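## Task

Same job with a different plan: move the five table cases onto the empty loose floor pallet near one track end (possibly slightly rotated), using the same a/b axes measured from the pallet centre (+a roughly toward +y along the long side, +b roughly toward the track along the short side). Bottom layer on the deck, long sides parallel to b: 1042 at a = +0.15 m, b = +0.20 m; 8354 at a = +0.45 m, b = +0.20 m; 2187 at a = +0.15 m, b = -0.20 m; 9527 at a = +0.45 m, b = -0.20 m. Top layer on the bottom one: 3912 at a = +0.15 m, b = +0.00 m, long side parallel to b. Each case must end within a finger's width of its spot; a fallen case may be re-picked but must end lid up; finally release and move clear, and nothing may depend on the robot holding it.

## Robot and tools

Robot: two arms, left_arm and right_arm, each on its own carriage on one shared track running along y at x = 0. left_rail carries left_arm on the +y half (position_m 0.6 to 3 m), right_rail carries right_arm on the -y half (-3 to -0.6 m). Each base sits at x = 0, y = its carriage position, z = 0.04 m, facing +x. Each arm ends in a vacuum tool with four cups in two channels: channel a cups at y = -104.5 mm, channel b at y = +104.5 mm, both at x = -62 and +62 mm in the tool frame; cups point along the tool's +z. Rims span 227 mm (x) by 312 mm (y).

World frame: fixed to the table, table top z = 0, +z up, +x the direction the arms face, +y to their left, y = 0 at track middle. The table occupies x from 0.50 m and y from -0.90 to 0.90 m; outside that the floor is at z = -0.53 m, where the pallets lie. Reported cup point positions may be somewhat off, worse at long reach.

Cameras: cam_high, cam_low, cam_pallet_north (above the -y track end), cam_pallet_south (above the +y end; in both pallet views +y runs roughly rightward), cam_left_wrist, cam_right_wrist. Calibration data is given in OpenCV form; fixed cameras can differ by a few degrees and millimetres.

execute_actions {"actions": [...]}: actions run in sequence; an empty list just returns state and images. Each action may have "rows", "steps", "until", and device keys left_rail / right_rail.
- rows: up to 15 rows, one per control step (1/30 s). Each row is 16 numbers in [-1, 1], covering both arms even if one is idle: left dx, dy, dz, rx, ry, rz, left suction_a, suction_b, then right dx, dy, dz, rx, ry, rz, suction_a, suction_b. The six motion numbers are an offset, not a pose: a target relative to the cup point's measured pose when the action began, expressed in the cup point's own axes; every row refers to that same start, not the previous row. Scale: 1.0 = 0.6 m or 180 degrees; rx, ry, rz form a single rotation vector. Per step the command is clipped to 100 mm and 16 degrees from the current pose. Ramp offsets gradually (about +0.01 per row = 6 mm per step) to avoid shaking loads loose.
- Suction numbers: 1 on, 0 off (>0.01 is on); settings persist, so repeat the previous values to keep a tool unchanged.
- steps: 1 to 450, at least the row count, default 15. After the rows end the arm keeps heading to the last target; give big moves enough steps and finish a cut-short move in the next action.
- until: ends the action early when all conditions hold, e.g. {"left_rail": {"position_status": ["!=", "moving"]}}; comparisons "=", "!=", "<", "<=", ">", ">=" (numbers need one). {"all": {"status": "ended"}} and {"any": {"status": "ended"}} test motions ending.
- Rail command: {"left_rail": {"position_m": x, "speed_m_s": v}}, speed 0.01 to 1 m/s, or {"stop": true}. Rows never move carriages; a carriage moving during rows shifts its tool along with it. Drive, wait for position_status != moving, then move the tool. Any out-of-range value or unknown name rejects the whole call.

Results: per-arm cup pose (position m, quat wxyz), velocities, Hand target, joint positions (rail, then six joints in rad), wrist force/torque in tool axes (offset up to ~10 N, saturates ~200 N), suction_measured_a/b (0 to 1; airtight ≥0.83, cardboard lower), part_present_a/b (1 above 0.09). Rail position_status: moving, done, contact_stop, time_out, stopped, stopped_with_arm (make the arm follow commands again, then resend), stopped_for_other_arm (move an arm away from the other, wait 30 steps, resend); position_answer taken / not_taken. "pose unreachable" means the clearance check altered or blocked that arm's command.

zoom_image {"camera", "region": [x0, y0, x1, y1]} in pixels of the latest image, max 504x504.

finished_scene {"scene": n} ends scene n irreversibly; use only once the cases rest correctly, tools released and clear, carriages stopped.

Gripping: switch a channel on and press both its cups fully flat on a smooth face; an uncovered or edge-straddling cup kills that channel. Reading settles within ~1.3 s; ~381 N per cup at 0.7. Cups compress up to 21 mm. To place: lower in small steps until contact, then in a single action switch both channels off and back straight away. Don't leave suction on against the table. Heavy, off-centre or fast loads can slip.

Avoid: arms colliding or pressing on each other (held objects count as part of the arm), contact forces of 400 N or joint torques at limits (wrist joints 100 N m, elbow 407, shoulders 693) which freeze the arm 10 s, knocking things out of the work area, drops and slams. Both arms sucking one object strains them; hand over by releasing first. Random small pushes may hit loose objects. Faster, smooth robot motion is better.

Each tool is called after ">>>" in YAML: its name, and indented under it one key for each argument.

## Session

>>> execute_actions:
  actions: []

Scene clock: 0.00 s.
left_arm: end_effector_position=(+0.8497, +2.0800, +0.4385) suction_measured_a=0.01 part_present_a=0 suction_measured_b=0.01 part_present_b=0 end_effector_quat_wxyz=(-0.001, +0.000, +1.000, -0.000) end_effector_velocity=(-0.000, +0.000, +0.000) end_effector_angular_velocity=(-0.000, -0.000, +0.000) | right_arm: end_effector_position=(+0.8492, -2.1146, +0.4379) suction_measured_a=0.00 part_present_a=0 suction_measured_b=0.00 part_present_b=0 end_effector_quat_wxyz=(-0.002, +0.000, +1.000, -0.000) end_effector_velocity=(-0.000, +0.000, +0.000) end_effector_angular_velocity=(-0.000, -0.000, +0.000)
Joint positions: left_arm=[ 2.08  -0.239 -1.497  2.093 -2.165 -1.572  1.332] | right_arm=[-2.113 -0.24  -1.496  2.093 -2.163 -1.572  1.331]
Joint velocities: left_arm=[ 0.  0. -0. -0.  0.  0.  0.] | right_arm=[ 0.  0. -0.  0. -0.  0.  0.]
Wrist force (N, on the end effector, along its own x y z axes, offset not removed): no reading
Wrist torque (N m, same axes, about the end effector's origin, offset not removed): no reading
Hand target (left_arm): +0.850, +2.080, +0.438; -0.001, +0.000, +1.000, -0.000
Hand target (right_arm): +0.849, -2.115, +0.438; -0.002, +0.000, +1.000, -0.000
left_rail: position_m=2.080 position_m_goal=2.080 speed_m_s=1.00 position_status=done position_answer=taken refusals=0
right_rail: position_m=-2.113 position_m_goal=-2.113 speed_m_s=1.00 position_status=done position_answer=taken refusals=0
camera_calibration (this result's frames):
cam_left_wrist: T_world_to_cam=[[0.00456004, -0.99918, 0.040227, 2.05706], [-0.833581, 0.0184228, 0.55209, 0.441364], [-0.552378, -0.03605, -0.832814, 0.997575], [0, 0, 0, 1]] pos_world=[0.909571, 2.08321, 0.504373]
cam_right_wrist: T_world_to_cam=[[0.0563807, -0.998355, -0.0103722, -2.15539], [-0.82162, -0.0522971, 0.567631, 0.358481], [-0.56724, -0.0234814, -0.823217, 0.878505], [0, 0, 0, 1]] pos_world=[0.914381, -2.11247, 0.497359]

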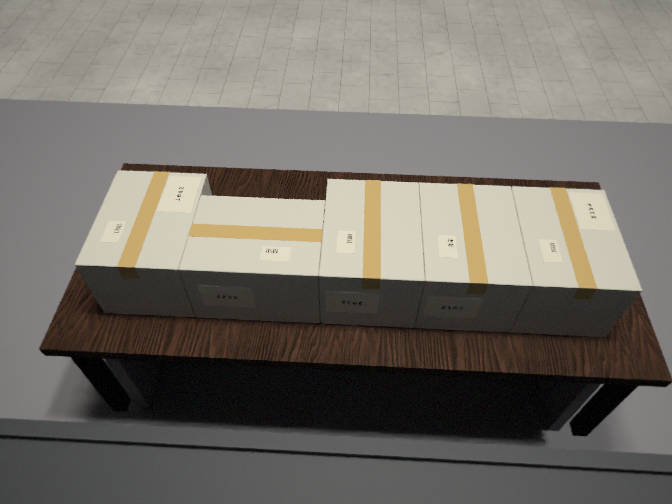

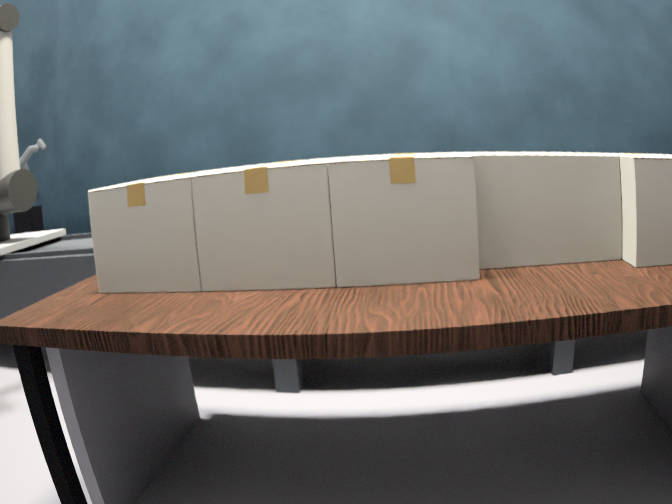

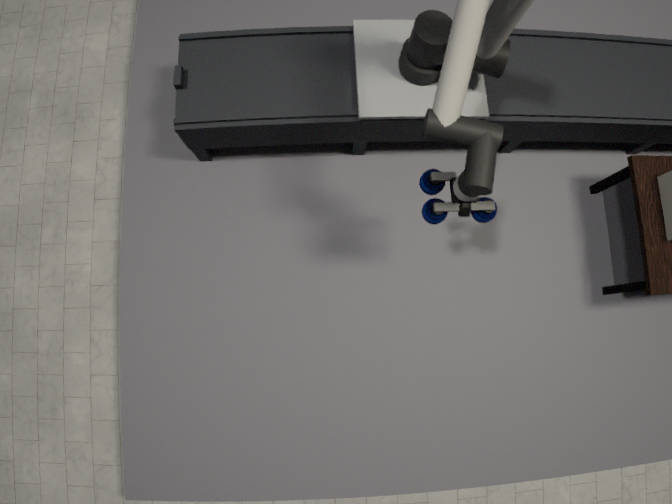

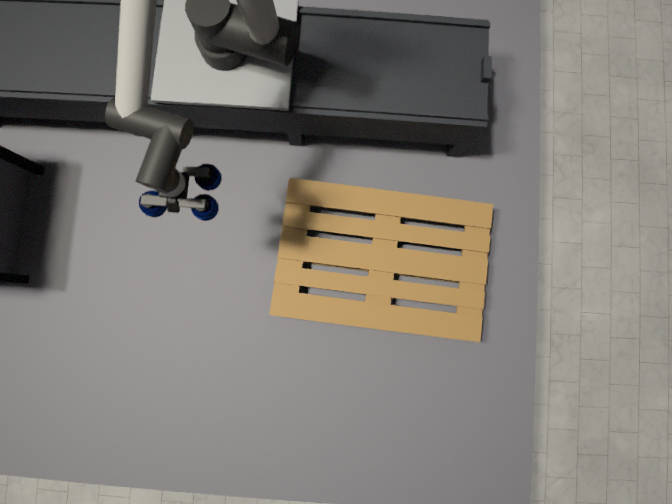

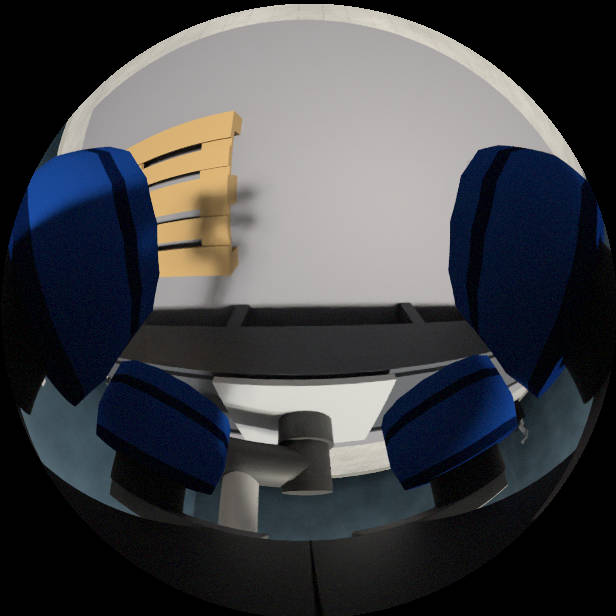

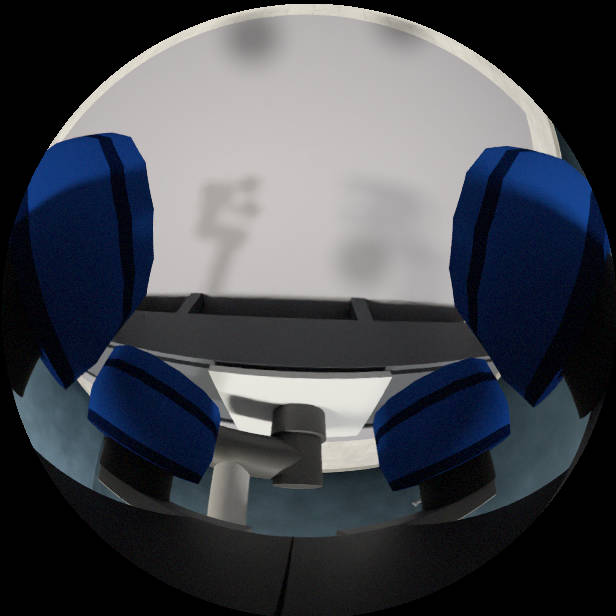

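>>> zoom_image:
  camera: "cam_high"
  region: [70, 160, 330, 330]

>>> zoom_image:
  camera: "cam_high"
  region: [310, 270, 510, 340]

>>> zoom_image:
  camera: "cam_high"
  region: [480, 170, 660, 345]

>>> zoom_image:
  camera: "cam_pallet_south"
  region: [255, 165, 515, 355]

Region (70, 160, 330, 330) of cam_high's 672x504 image, scaled by 1.938, with more detail than that image has; it fills the top 330 rows of this view, and the rest is white.

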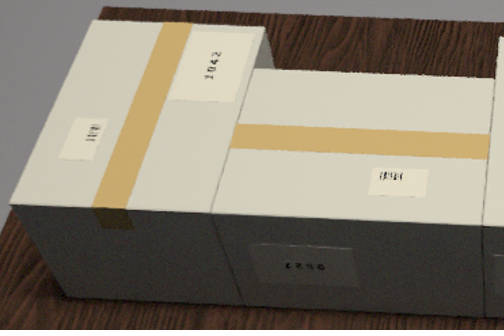

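Region (310, 270, 510, 340) of cam_high's 672x504 image, scaled by 2.520, with more detail than that image has; it fills the top 176 rows of this view, and the rest is white.

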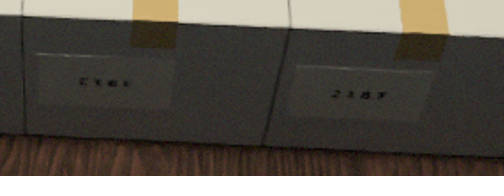

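Region (480, 170, 660, 345) of cam_high's 672x504 image, scaled by 2.800, with more detail than that image has; it fills the top 490 rows of this view, and the rest is white.

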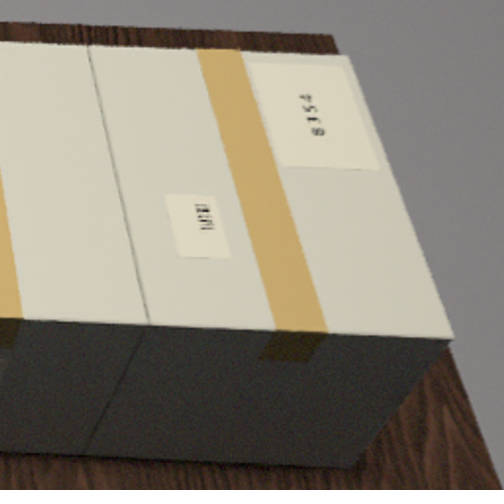

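Region (255, 165, 515, 355) of cam_pallet_south's 672x504 image, scaled by 1.938, with more detail than that image has; it fills the top 368 rows of this view, and the rest is white.

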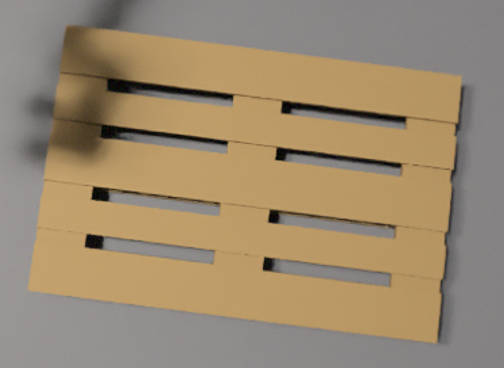

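>>> zoom_image:
  camera: "cam_high"
  region: [190, 280, 270, 315]

>>> zoom_image:
  camera: "cam_high"
  region: [315, 285, 395, 320]

>>> zoom_image:
  camera: "cam_high"
  region: [415, 290, 495, 325]

Region (190, 280, 270, 315) of cam_high's 672x504 image, scaled by 6.300, with more detail than that image has; it fills the top 220 rows of this view, and the rest is white.

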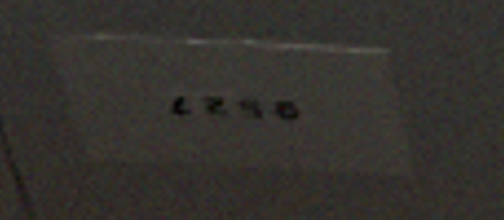

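Region (315, 285, 395, 320) of cam_high's 672x504 image, scaled by 6.300, with more detail than that image has; it fills the top 220 rows of this view, and the rest is white.

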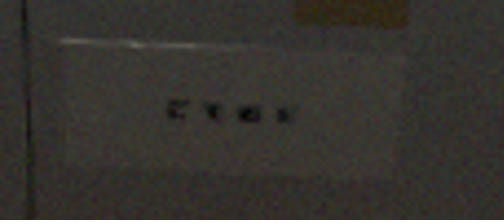

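Region (415, 290, 495, 325) of cam_high's 672x504 image, scaled by 6.300, with more detail than that image has; it fills the top 220 rows of this view, and the rest is white.

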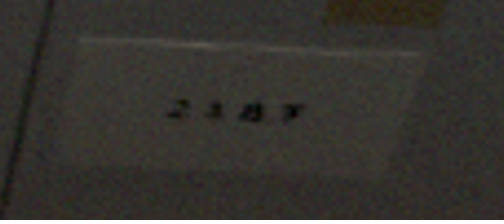

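>>> execute_actions:
  actions:
    - {"left_rail":{"position_m":0.6},"right_rail":{"position_m":-3.0},"rows":[[0.002,-0.02,0,0,0,0.015,0,0,0,0,0,0,0,0,0,0],[0.004,-0.05,0,0,0,0.04,0,0,0,0,0,0,0,0,0,0],[0.006,-0.1,0,0,0,0.07,0,0,0,0,0,0,0,0,0,0],[0.01,-0.16,0,0,0,0.11,0,0,0,0,0,0,0,0,0,0],[0.05,-1,0,0,0,0.5,0,0,0,0,0,0,0,0,0,0]],"steps":38}
    - {"rows":[[-0.05,0,0,0,0,0,0,0,0,0,0,0,0,0,0,0],[-0.11,0,0,0,0,0,0,0,0,0,0,0,0,0,0,0],[-1,0,0,0,0,0,0,0,0,0,0,0,0,0,0,0]],"steps":40}

Scene clock: 61.03 s.
left_arm: end_effector_position=(+0.8207, -0.5953, +0.4377) suction_measured_a=0.01 part_present_a=0 suction_measured_b=0.01 part_present_b=0 end_effector_quat_wxyz=(-0.000, +0.706, +0.708, +0.000) end_effector_velocity=(+0.007, -0.018, +0.002) end_effector_angular_velocity=(+0.005, +0.004, +0.000) | right_arm: end_effector_position=(+0.8492, -3.0012, +0.4379) suction_measured_a=0.00 part_present_a=0 suction_measured_b=0.00 part_present_b=0 end_effector_quat_wxyz=(-0.002, +0.000, +1.000, -0.000) end_effector_velocity=(-0.000, -0.000, +0.000) end_effector_angular_velocity=(-0.000, -0.000, -0.000)
Joint positions: left_arm=[ 0.6   -1.108 -0.842  1.11  -1.838 -1.571  2.03 ] | right_arm=[-3.    -0.24  -1.496  2.093 -2.163 -1.572  1.331]
Joint velocities: left_arm=[ 0.    -0.001  0.024 -0.049  0.031 -0.001 -0.002] | right_arm=[ 0. -0. -0.  0. -0. -0.  0.]
Wrist force (N, on the end effector, along its own x y z axes, offset not removed): left_arm=[4.6 5.5 -0.6] | right_arm=[-1.5 -0.8 -1.7]
Wrist torque (N m, same axes, about the end effector's origin, offset not removed): left_arm=[1.00 -0.90 -0.13] | right_arm=[0.10 0.77 -0.02]
Hand target (left_arm): +0.821, -0.597, +0.438; -0.001, +0.706, +0.708, +0.000
Hand target (right_arm): +0.849, -3.001, +0.438; -0.002, +0.000, +1.000, -0.000
Off the commanded pose (left_arm): 0.002 m, 0 deg.
Off the commanded pose (right_arm): 0.000 m, 0 deg.
left_rail: position_m=0.600 position_m_goal=0.600 speed_m_s=1.00 position_status=done position_answer=taken refusals=0
right_rail: position_m=-3.000 position_m_goal=-3.000 speed_m_s=1.00 position_status=done position_answer=taken refusals=0
camera_calibration (this result's frames):
cam_left_wrist: T_world_to_cam=[[-0.999151, -0.00841418, 0.0403263, 0.797593], [0.0152167, 0.834302, 0.551098, 0.256449], [-0.0382813, 0.551244, -0.833465, 0.812398], [0, 0, 0, 1]] pos_world=[0.824113, -0.655075, 0.503613]
cam_right_wrist: T_world_to_cam=[[0.0563356, -0.998358, -0.0103723, -3.04057], [-0.821623, -0.05226, 0.567631, 0.312224], [-0.567241, -0.0234557, -0.823218, 0.857763], [0, 0, 0, 1]] pos_world=[0.914381, -2.99914, 0.49736]

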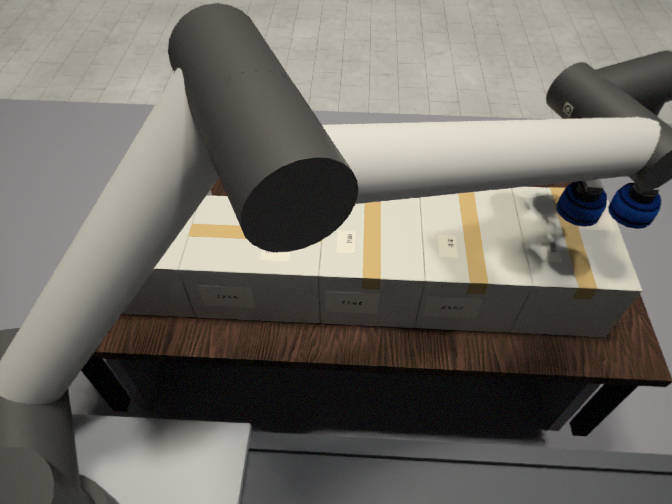

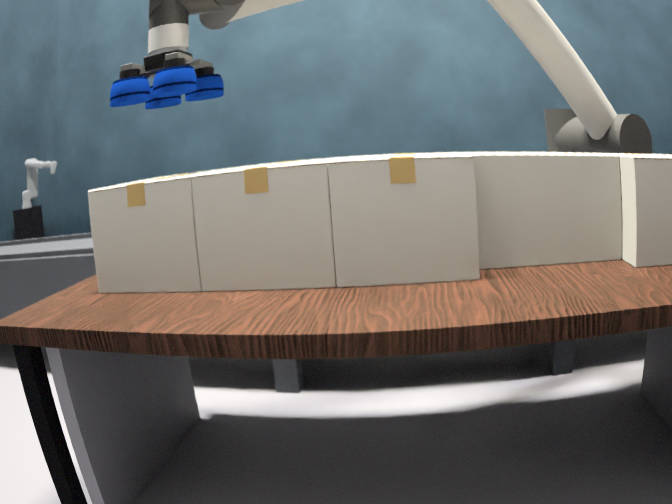

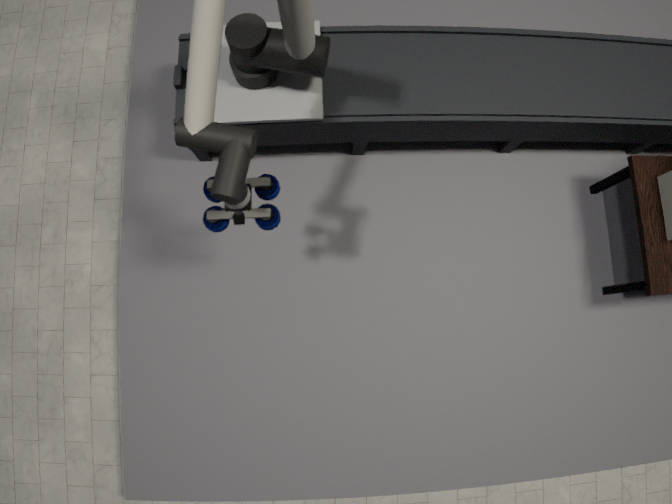

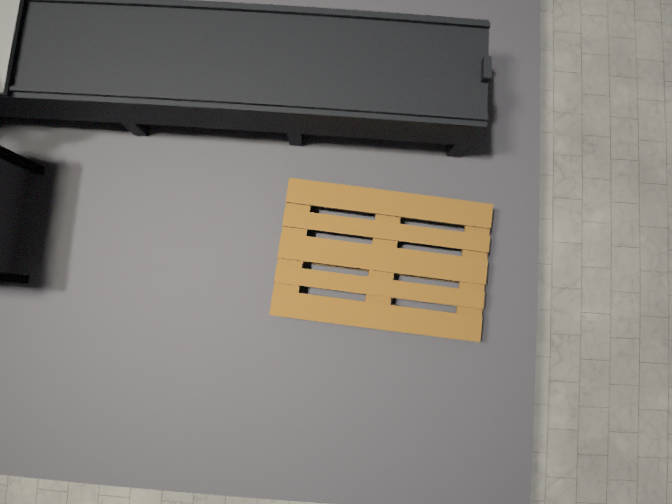

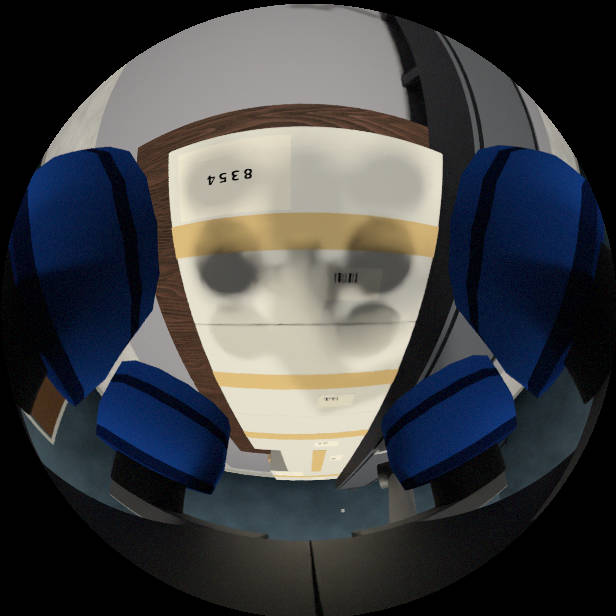

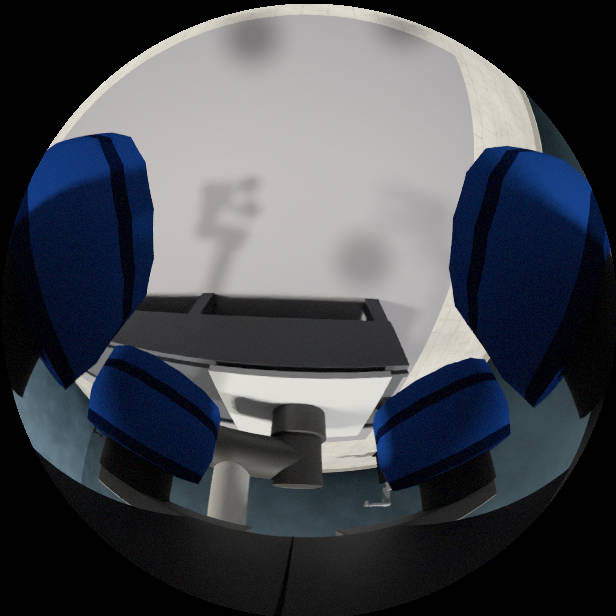

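>>> execute_actions:
  actions:
    - {"rows":[[-0.002,0,0.02,0,0,0,0,0,0,0,0,0,0,0,0,0],[-0.005,-0.002,0.05,0,0,0,0,0,0,0,0,0,0,0,0,0],[-0.008,-0.004,0.09,0,0,0,0,0,0,0,0,0,0,0,0,0],[-0.012,-0.006,0.14,0,0,0,0,0,0,0,0,0,0,0,0,0],[-0.015,-0.008,0.19,0,0,0,0,0,0,0,0,0,0,0,0,0],[-0.018,-0.01,0.25,0,0,0,0,0,0,0,0,0,0,0,0,0],[-0.018,-0.01,0.3,0,0,0,0,0,0,0,0,0,0,0,0,0]],"steps":21}
    - {"rows":[[0,0,0.007,0,0,0,1,1,0,0,0,0,0,0,0,0],[0,0,0.014,0,0,0,1,1,0,0,0,0,0,0,0,0],[0,0,0.021,0,0,0,1,1,0,0,0,0,0,0,0,0],[0,0,0.028,0,0,0,1,1,0,0,0,0,0,0,0,0],[0,0,0.035,0,0,0,1,1,0,0,0,0,0,0,0,0],[0,0,0.042,0,0,0,1,1,0,0,0,0,0,0,0,0],[0,0,0.048,0,0,0,1,1,0,0,0,0,0,0,0,0],[0,0,0.053,0,0,0,1,1,0,0,0,0,0,0,0,0]],"steps":26}

Scene clock: 94.03 s.
left_arm: end_effector_position=(+0.8147, -0.6058, +0.2268) suction_measured_a=0.89 part_present_a=1 suction_measured_b=0.89 part_present_b=1 end_effector_quat_wxyz=(-0.000, +0.706, +0.708, +0.000) end_effector_velocity=(-0.000, -0.000, -0.000) end_effector_angular_velocity=(-0.000, +0.001, +0.000) | right_arm: end_effector_position=(+0.8492, -3.0012, +0.4379) suction_measured_a=0.00 part_present_a=0 suction_measured_b=0.00 part_present_b=0 end_effector_quat_wxyz=(-0.002, +0.000, +1.000, -0.000) end_effector_velocity=(+0.000, -0.000, -0.000) end_effector_angular_velocity=(-0.000, +0.000, -0.000)
Joint positions: left_arm=[ 0.6   -1.115 -0.737  1.224 -2.056 -1.571  2.023] | right_arm=[-3.    -0.24  -1.496  2.093 -2.163 -1.572  1.331]
Joint velocities: left_arm=[ 0.    -0.     0.     0.    -0.    -0.001 -0.   ] | right_arm=[ 0. -0.  0. -0. -0. -0.  0.]
Wrist force (N, on the end effector, along its own x y z axes, offset not removed): left_arm=[-6.4 10.4 -26.0] | right_arm=[4.6 -0.7 -1.4]
Wrist torque (N m, same axes, about the end effector's origin, offset not removed): left_arm=[-1.29 0.28 0.04] | right_arm=[0.16 -0.04 -0.18]
Hand target (left_arm): +0.815, -0.606, +0.227; -0.000, +0.706, +0.708, +0.000
Hand target (right_arm): +0.849, -3.001, +0.438; -0.002, +0.000, +1.000, -0.000
Off the commanded pose (left_arm): 0.000 m, 0 deg.
Off the commanded pose (right_arm): 0.000 m, 0 deg.
left_rail: position_m=0.600 position_m_goal=0.600 speed_m_s=1.00 position_status=done position_answer=taken refusals=0
right_rail: position_m=-3.000 position_m_goal=-3.000 speed_m_s=1.00 position_status=done position_answer=taken refusals=0
camera_calibration (this result's frames):
cam_left_wrist: T_world_to_cam=[[-0.999156, -0.00836614, 0.0402059, 0.800087], [0.0151917, 0.834282, 0.551129, 0.381556], [-0.0381539, 0.551275, -0.833451, 0.642153], [0, 0, 0, 1]] pos_world=[0.818116, -0.665634, 0.292748]
cam_right_wrist: T_world_to_cam=[[0.0563357, -0.998358, -0.0103723, -3.04057], [-0.821623, -0.0522602, 0.567631, 0.312223], [-0.567241, -0.0234558, -0.823218, 0.857762], [0, 0, 0, 1]] pos_world=[0.914381, -2.99914, 0.497359]

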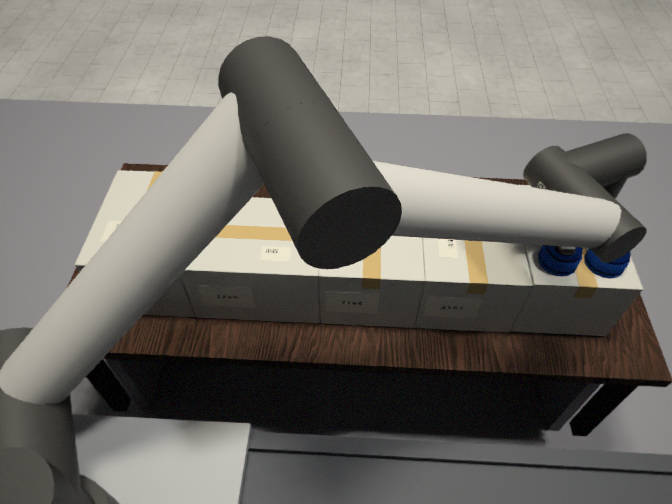

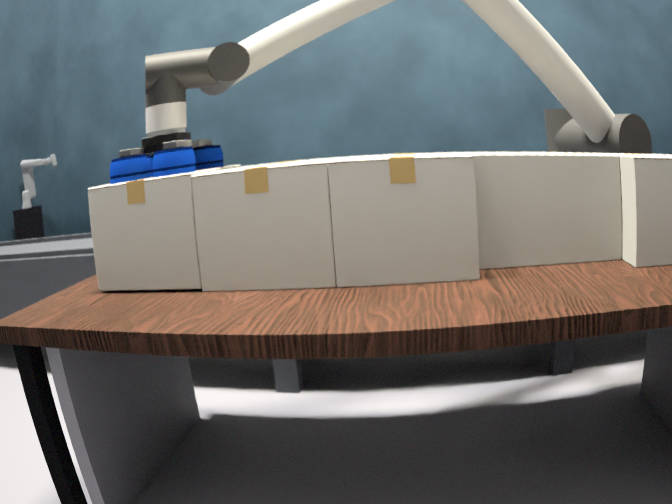

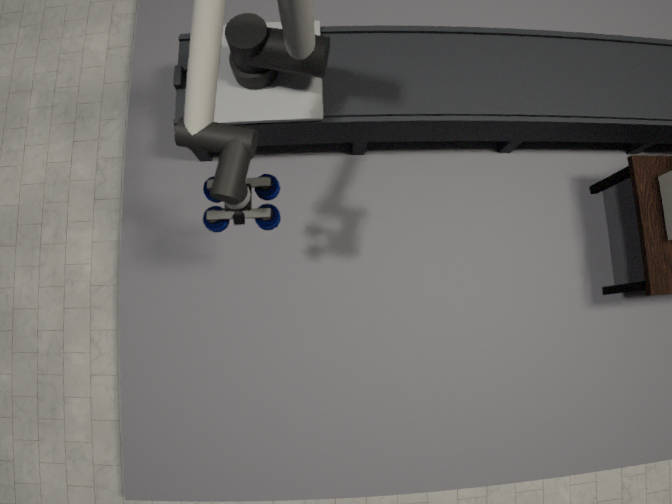

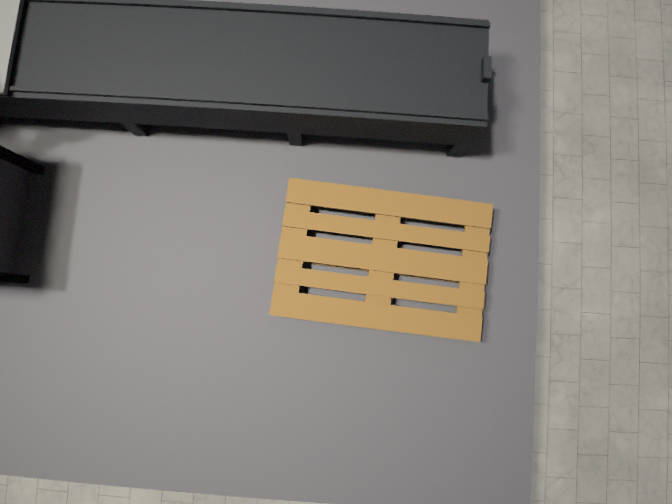

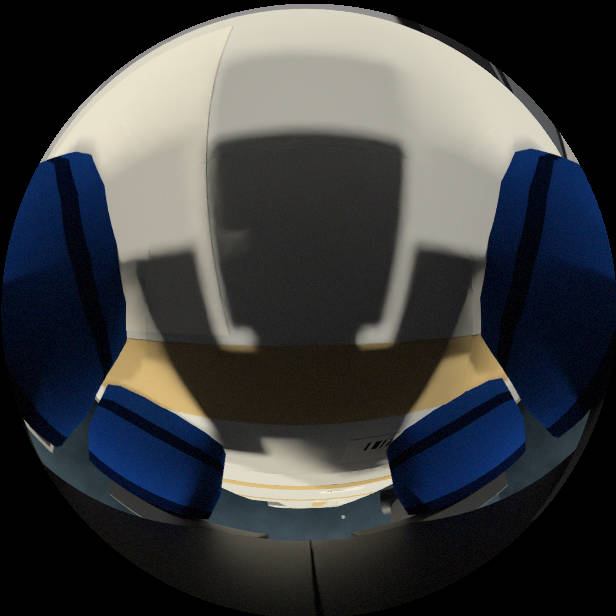

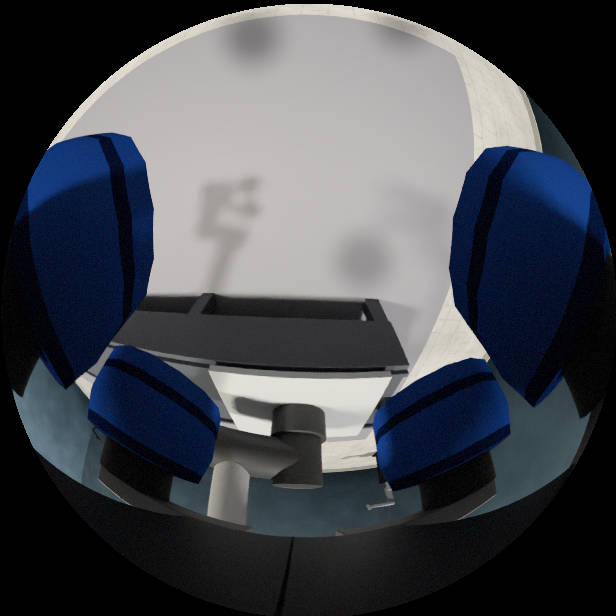

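>>> execute_actions:
  actions:
    - {"rows":[[0,0,-0.005,0,0,0,1,1,0,0,0,0,0,0,0,0],[0,0,-0.015,0,0,0,1,1,0,0,0,0,0,0,0,0],[0,0,-0.03,0,0,0,1,1,0,0,0,0,0,0,0,0],[0,0,-0.05,0,0,0,1,1,0,0,0,0,0,0,0,0],[0,0,-0.075,0,0,0,1,1,0,0,0,0,0,0,0,0],[0,0,-0.105,0,0,0,1,1,0,0,0,0,0,0,0,0],[0,0,-0.14,0,0,0,1,1,0,0,0,0,0,0,0,0],[0,0,-0.18,0,0,0,1,1,0,0,0,0,0,0,0,0],[0,0,-0.22,0,0,0,1,1,0,0,0,0,0,0,0,0],[0,0,-0.26,0,0,0,1,1,0,0,0,0,0,0,0,0],[0,0,-0.30,0,0,0,1,1,0,0,0,0,0,0,0,0],[0,0,-0.34,0,0,0,1,1,0,0,0,0,0,0,0,0],[0,0,-0.38,0,0,0,1,1,0,0,0,0,0,0,0,0],[0,0,-0.42,0,0,0,1,1,0,0,0,0,0,0,0,0],[0,0,-0.46,0,0,0,1,1,0,0,0,0,0,0,0,0]],"steps":23}
    - {"left_rail":{"position_m":3.0},"rows":[[0.01,0,0,0,0,0,1,1,0,0,0,0,0,0,0,0],[0.03,0,0,0,0,0,1,1,0,0,0,0,0,0,0,0],[0.06,0,0,0,0,0,1,1,0,0,0,0,0,0,0,0],[0.1,0,0,0,0,0,1,1,0,0,0,0,0,0,0,0],[0.15,0,0,0,0,0,1,1,0,0,0,0,0,0,0,0],[1,0,0,0,0,0.0165,1,1,0,0,0,0,0,0,0,0]],"steps":36}
    - {"rows":[[0.06,0,0,0,0,0,1,1,0,0,0,0,0,0,0,0],[0.12,-0.01,0,0,0,0,1,1,0,0,0,0,0,0,0,0],[0.18,-0.02,0,0,0,0,1,1,0,0,0,0,0,0,0,0],[0.24,-0.03,0.02,0,0,0,1,1,0,0,0,0,0,0,0,0],[0.3,-0.04,0.05,0,0,0,1,1,0,0,0,0,0,0,0,0],[1,-0.137,0.5,0,0,0,1,1,0,0,0,0,0,0,0,0]],"steps":35}
    - {"rows":[[0.775,0,0.5,0,0,0,1,1,0,0,0,0,0,0,0,0]],"steps":36}

>>> zoom_image:
  camera: "cam_pallet_south"
  region: [370, 170, 530, 290]

Scene clock: 116.27 s.
left_arm: end_effector_position=(+0.7735, +3.4288, -0.0878) suction_measured_a=0.90 part_present_a=1 suction_measured_b=0.90 part_present_b=1 end_effector_quat_wxyz=(-0.003, +0.722, +0.691, -0.000) end_effector_velocity=(+0.007, +0.014, -0.011) end_effector_angular_velocity=(-0.002, +0.000, -0.002) | right_arm: end_effector_position=(+0.8492, -3.0012, +0.4379) suction_measured_a=0.00 part_present_a=0 suction_measured_b=0.00 part_present_b=0 end_effector_quat_wxyz=(-0.002, +0.000, +1.000, -0.000) end_effector_velocity=(-0.000, +0.000, +0.000) end_effector_angular_velocity=(-0.000, -0.000, +0.000)
Joint positions: left_arm=[ 3.     0.275 -0.84   2.236 -2.963 -1.566  3.461] | right_arm=[-3.    -0.24  -1.496  2.093 -2.163 -1.572  1.331]
Joint velocities: left_arm=[ 0.     0.014  0.02  -0.022  0.002 -0.002  0.017] | right_arm=[ 0.  0. -0.  0. -0.  0.  0.]
Wrist force (N, on the end effector, along its own x y z axes, offset not removed): left_arm=[-0.9 7.4 -22.9] | right_arm=[6.4 -1.0 -3.8]
Wrist torque (N m, same axes, about the end effector's origin, offset not removed): left_arm=[-1.89 -0.23 0.23] | right_arm=[0.11 -0.19 0.08]
Hand target (left_arm): +0.774, +3.430, -0.089; -0.003, +0.722, +0.691, -0.000
Hand target (right_arm): +0.849, -3.001, +0.438; -0.002, +0.000, +1.000, -0.000
Off the commanded pose (left_arm): 0.002 m, 0 deg.
Off the commanded pose (right_arm): 0.000 m, 0 deg.
left_rail: position_m=3.000 position_m_goal=3.000 speed_m_s=1.00 position_status=done position_answer=taken refusals=0
right_rail: position_m=-3.000 position_m_goal=-3.000 speed_m_s=1.00 position_status=done position_answer=taken refusals=0
camera_calibration (this result's frames):
cam_left_wrist: T_world_to_cam=[[-0.998264, 0.0391178, 0.0440379, 0.642119], [0.0569753, 0.830951, 0.553421, -2.83115], [-0.0149447, 0.554969, -0.831737, -1.87627], [0, 0, 0, 1]] pos_world=[0.774269, 3.3687, -0.0220244]
cam_right_wrist: T_world_to_cam=[[0.0563355, -0.998358, -0.0103721, -3.04057], [-0.821623, -0.0522599, 0.567631, 0.312224], [-0.567241, -0.0234558, -0.823218, 0.857762], [0, 0, 0, 1]] pos_world=[0.914381, -2.99914, 0.49736]

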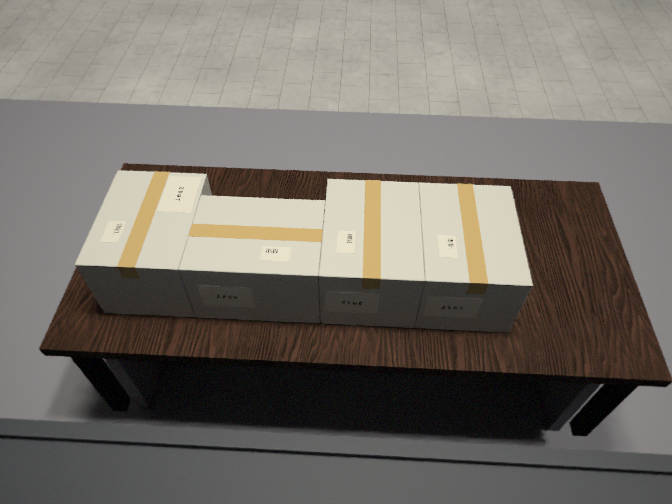

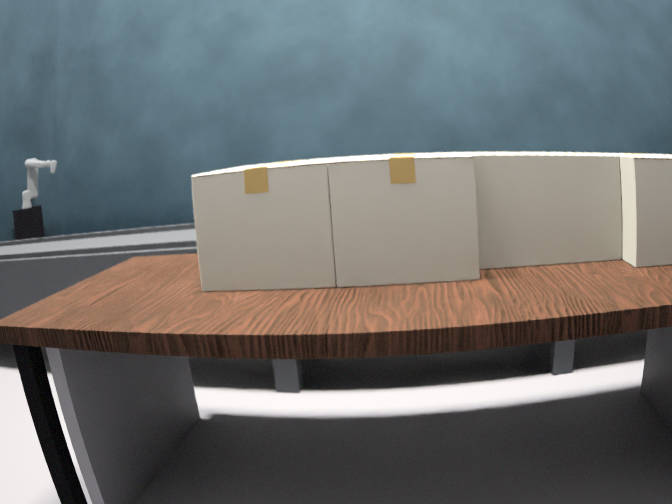

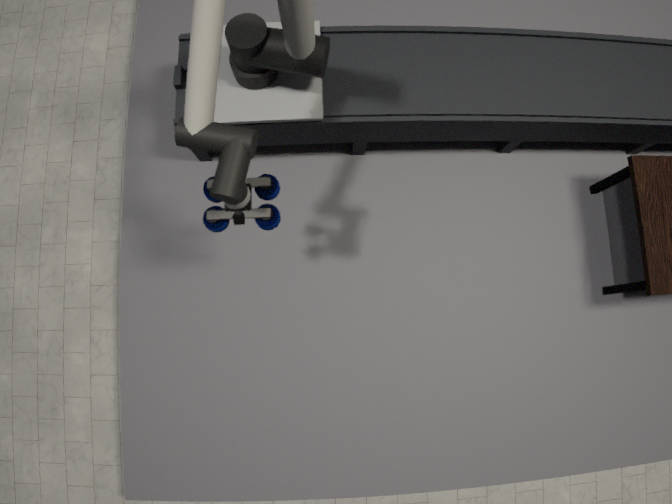

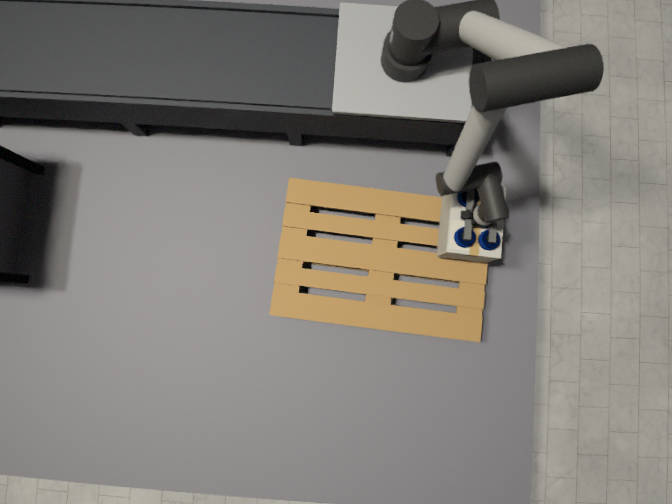

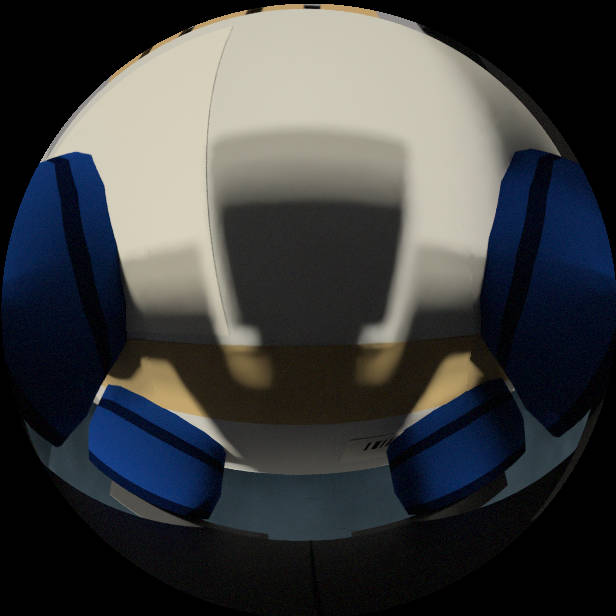

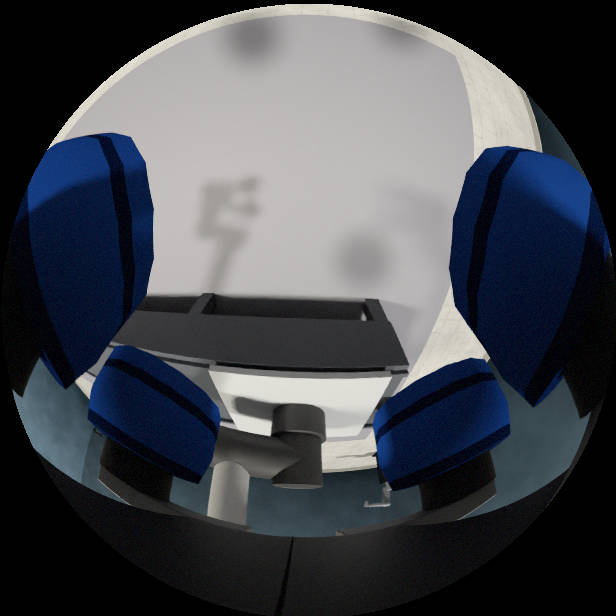

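Region (370, 170, 530, 290) of cam_pallet_south's 672x504 image, scaled by 3.150, with more detail than that image has; it fills the top 378 rows of this view, and the rest is white.

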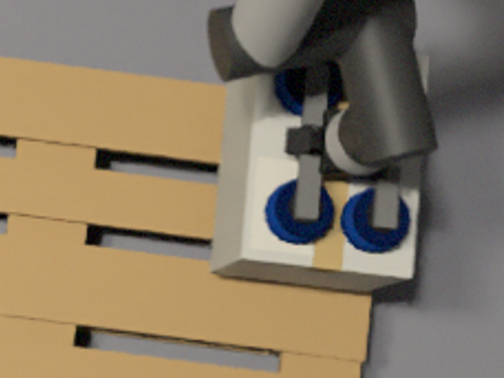

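>>> execute_actions:
  actions:
    - {"rows":[[0.003,0.006,0.01,0,0,0,1,1,0,0,0,0,0,0,0,0],[0.007,0.015,0.025,0,0,0.0005,1,1,0,0,0,0,0,0,0,0],[0.011,0.026,0.043,-0.0005,-0.0005,0.001,1,1,0,0,0,0,0,0,0,0],[0.016,0.037,0.061,-0.0009,-0.0009,0.0015,1,1,0,0,0,0,0,0,0,0],[0.02,0.047,0.078,-0.0009,-0.0009,0.0015,1,1,0,0,0,0,0,0,0,0],[0.0245,0.0565,0.095,-0.0009,-0.0009,0.0015,1,1,0,0,0,0,0,0,0,0]],"steps":16}

>>> zoom_image:
  camera: "cam_pallet_south"
  region: [370, 170, 530, 290]

Scene clock: 134.77 s.
left_arm: end_effector_position=(+0.8071, +3.4420, -0.1440) suction_measured_a=0.90 part_present_a=1 suction_measured_b=0.90 part_present_b=1 end_effector_quat_wxyz=(-0.001, +0.724, +0.690, -0.000) end_effector_velocity=(+0.007, +0.003, -0.010) end_effector_angular_velocity=(-0.001, -0.001, -0.000) | right_arm: end_effector_position=(+0.8492, -3.0012, +0.4379) suction_measured_a=0.00 part_present_a=0 suction_measured_b=0.00 part_present_b=0 end_effector_quat_wxyz=(-0.002, +0.000, +1.000, -0.000) end_effector_velocity=(-0.000, -0.000, +0.000) end_effector_angular_velocity=(-0.000, -0.000, +0.000)
Joint positions: left_arm=[ 3.     0.28  -0.752  2.172 -2.99  -1.57   3.471] | right_arm=[-3.    -0.24  -1.496  2.093 -2.163 -1.572  1.331]
Joint velocities: left_arm=[ 0.     0.001  0.015 -0.013 -0.003 -0.001  0.002] | right_arm=[ 0. -0. -0.  0. -0. -0. -0.]
Wrist force (N, on the end effector, along its own x y z axes, offset not removed): left_arm=[0.2 7.7 -22.9] | right_arm=[-1.5 -3.2 2.1]
Wrist torque (N m, same axes, about the end effector's origin, offset not removed): left_arm=[-1.58 -0.56 -0.03] | right_arm=[-0.10 0.85 -0.05]
Hand target (left_arm): +0.808, +3.442, -0.145; -0.001, +0.724, +0.690, -0.000
Hand target (right_arm): +0.849, -3.001, +0.438; -0.002, +0.000, +1.000, -0.000
Off the commanded pose (left_arm): 0.001 m, 0 deg.
Off the commanded pose (right_arm): 0.000 m, 0 deg.
left_rail: position_m=3.000 position_m_goal=3.000 speed_m_s=1.00 position_status=done position_answer=taken refusals=0
right_rail: position_m=-3.000 position_m_goal=-3.000 speed_m_s=1.00 position_status=done position_answer=taken refusals=0
camera_calibration (this result's frames):
cam_left_wrist: T_world_to_cam=[[-0.998181, 0.0439155, 0.0413076, 0.660718], [0.0594253, 0.832281, 0.551159, -2.81983], [-0.0101751, 0.552611, -0.833377, -1.92578], [0, 0, 0, 1]] pos_world=[0.80749, 3.38209, -0.0780161]
cam_right_wrist: T_world_to_cam=[[0.0563356, -0.998358, -0.0103724, -3.04057], [-0.821623, -0.0522601, 0.567631, 0.312224], [-0.567241, -0.0234556, -0.823218, 0.857763], [0, 0, 0, 1]] pos_world=[0.914381, -2.99914, 0.49736]

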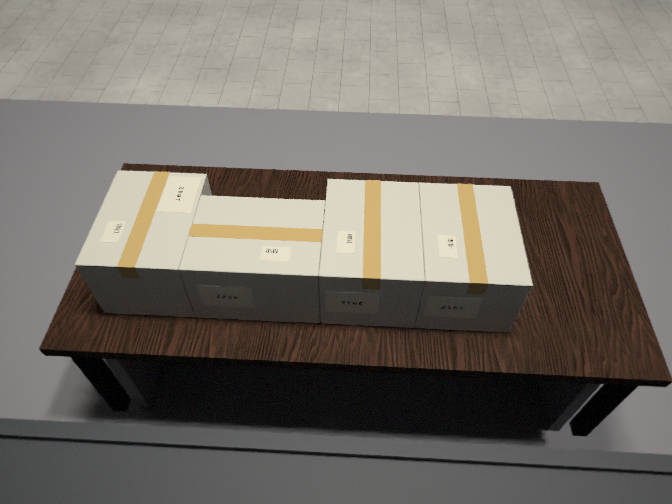

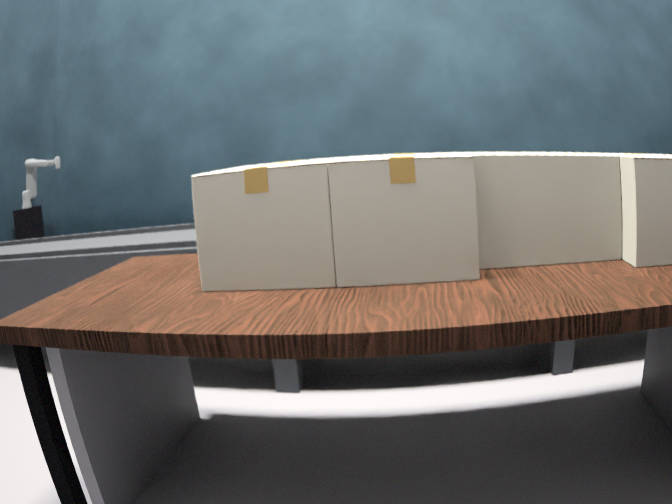

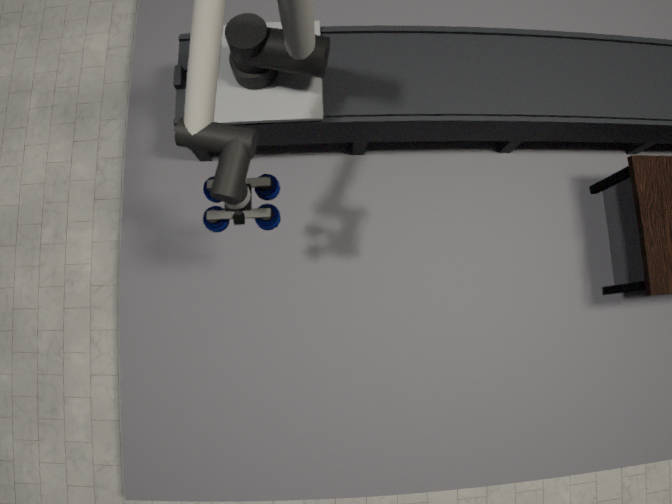

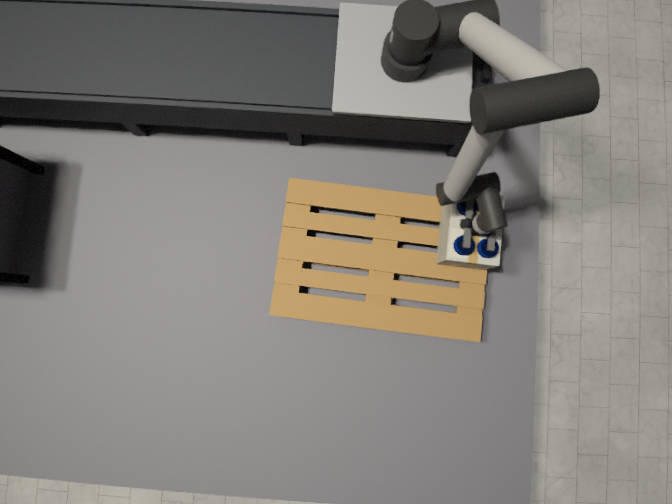

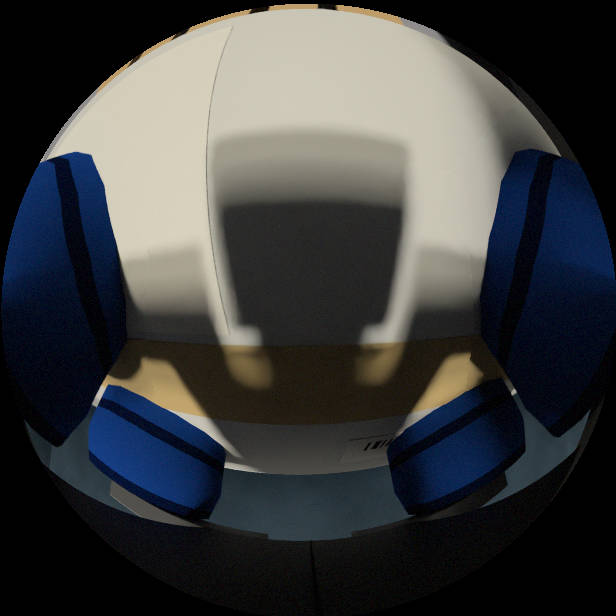

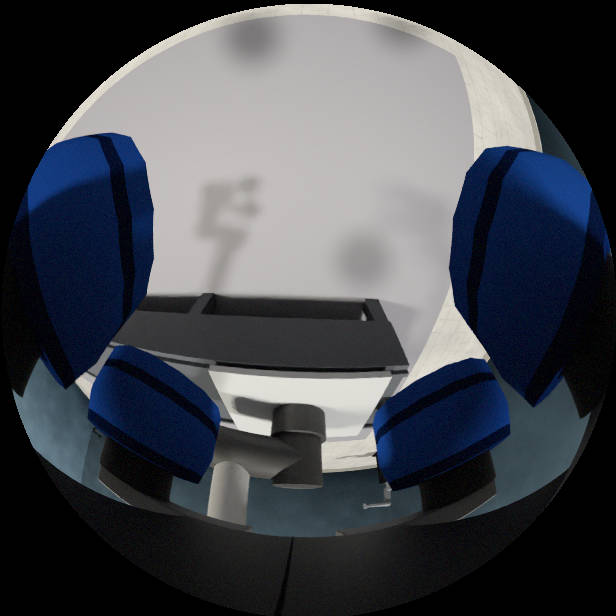

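Region (370, 170, 530, 290) of cam_pallet_south's 672x504 image, scaled by 3.150, with more detail than that image has; it fills the top 378 rows of this view, and the rest is white.

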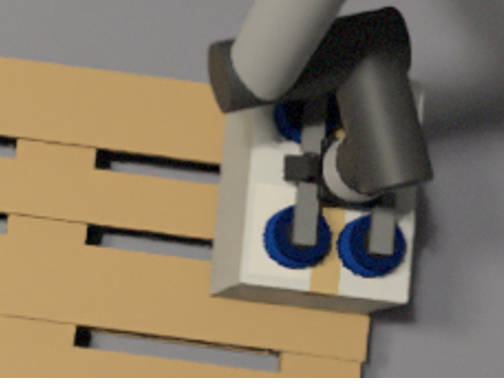

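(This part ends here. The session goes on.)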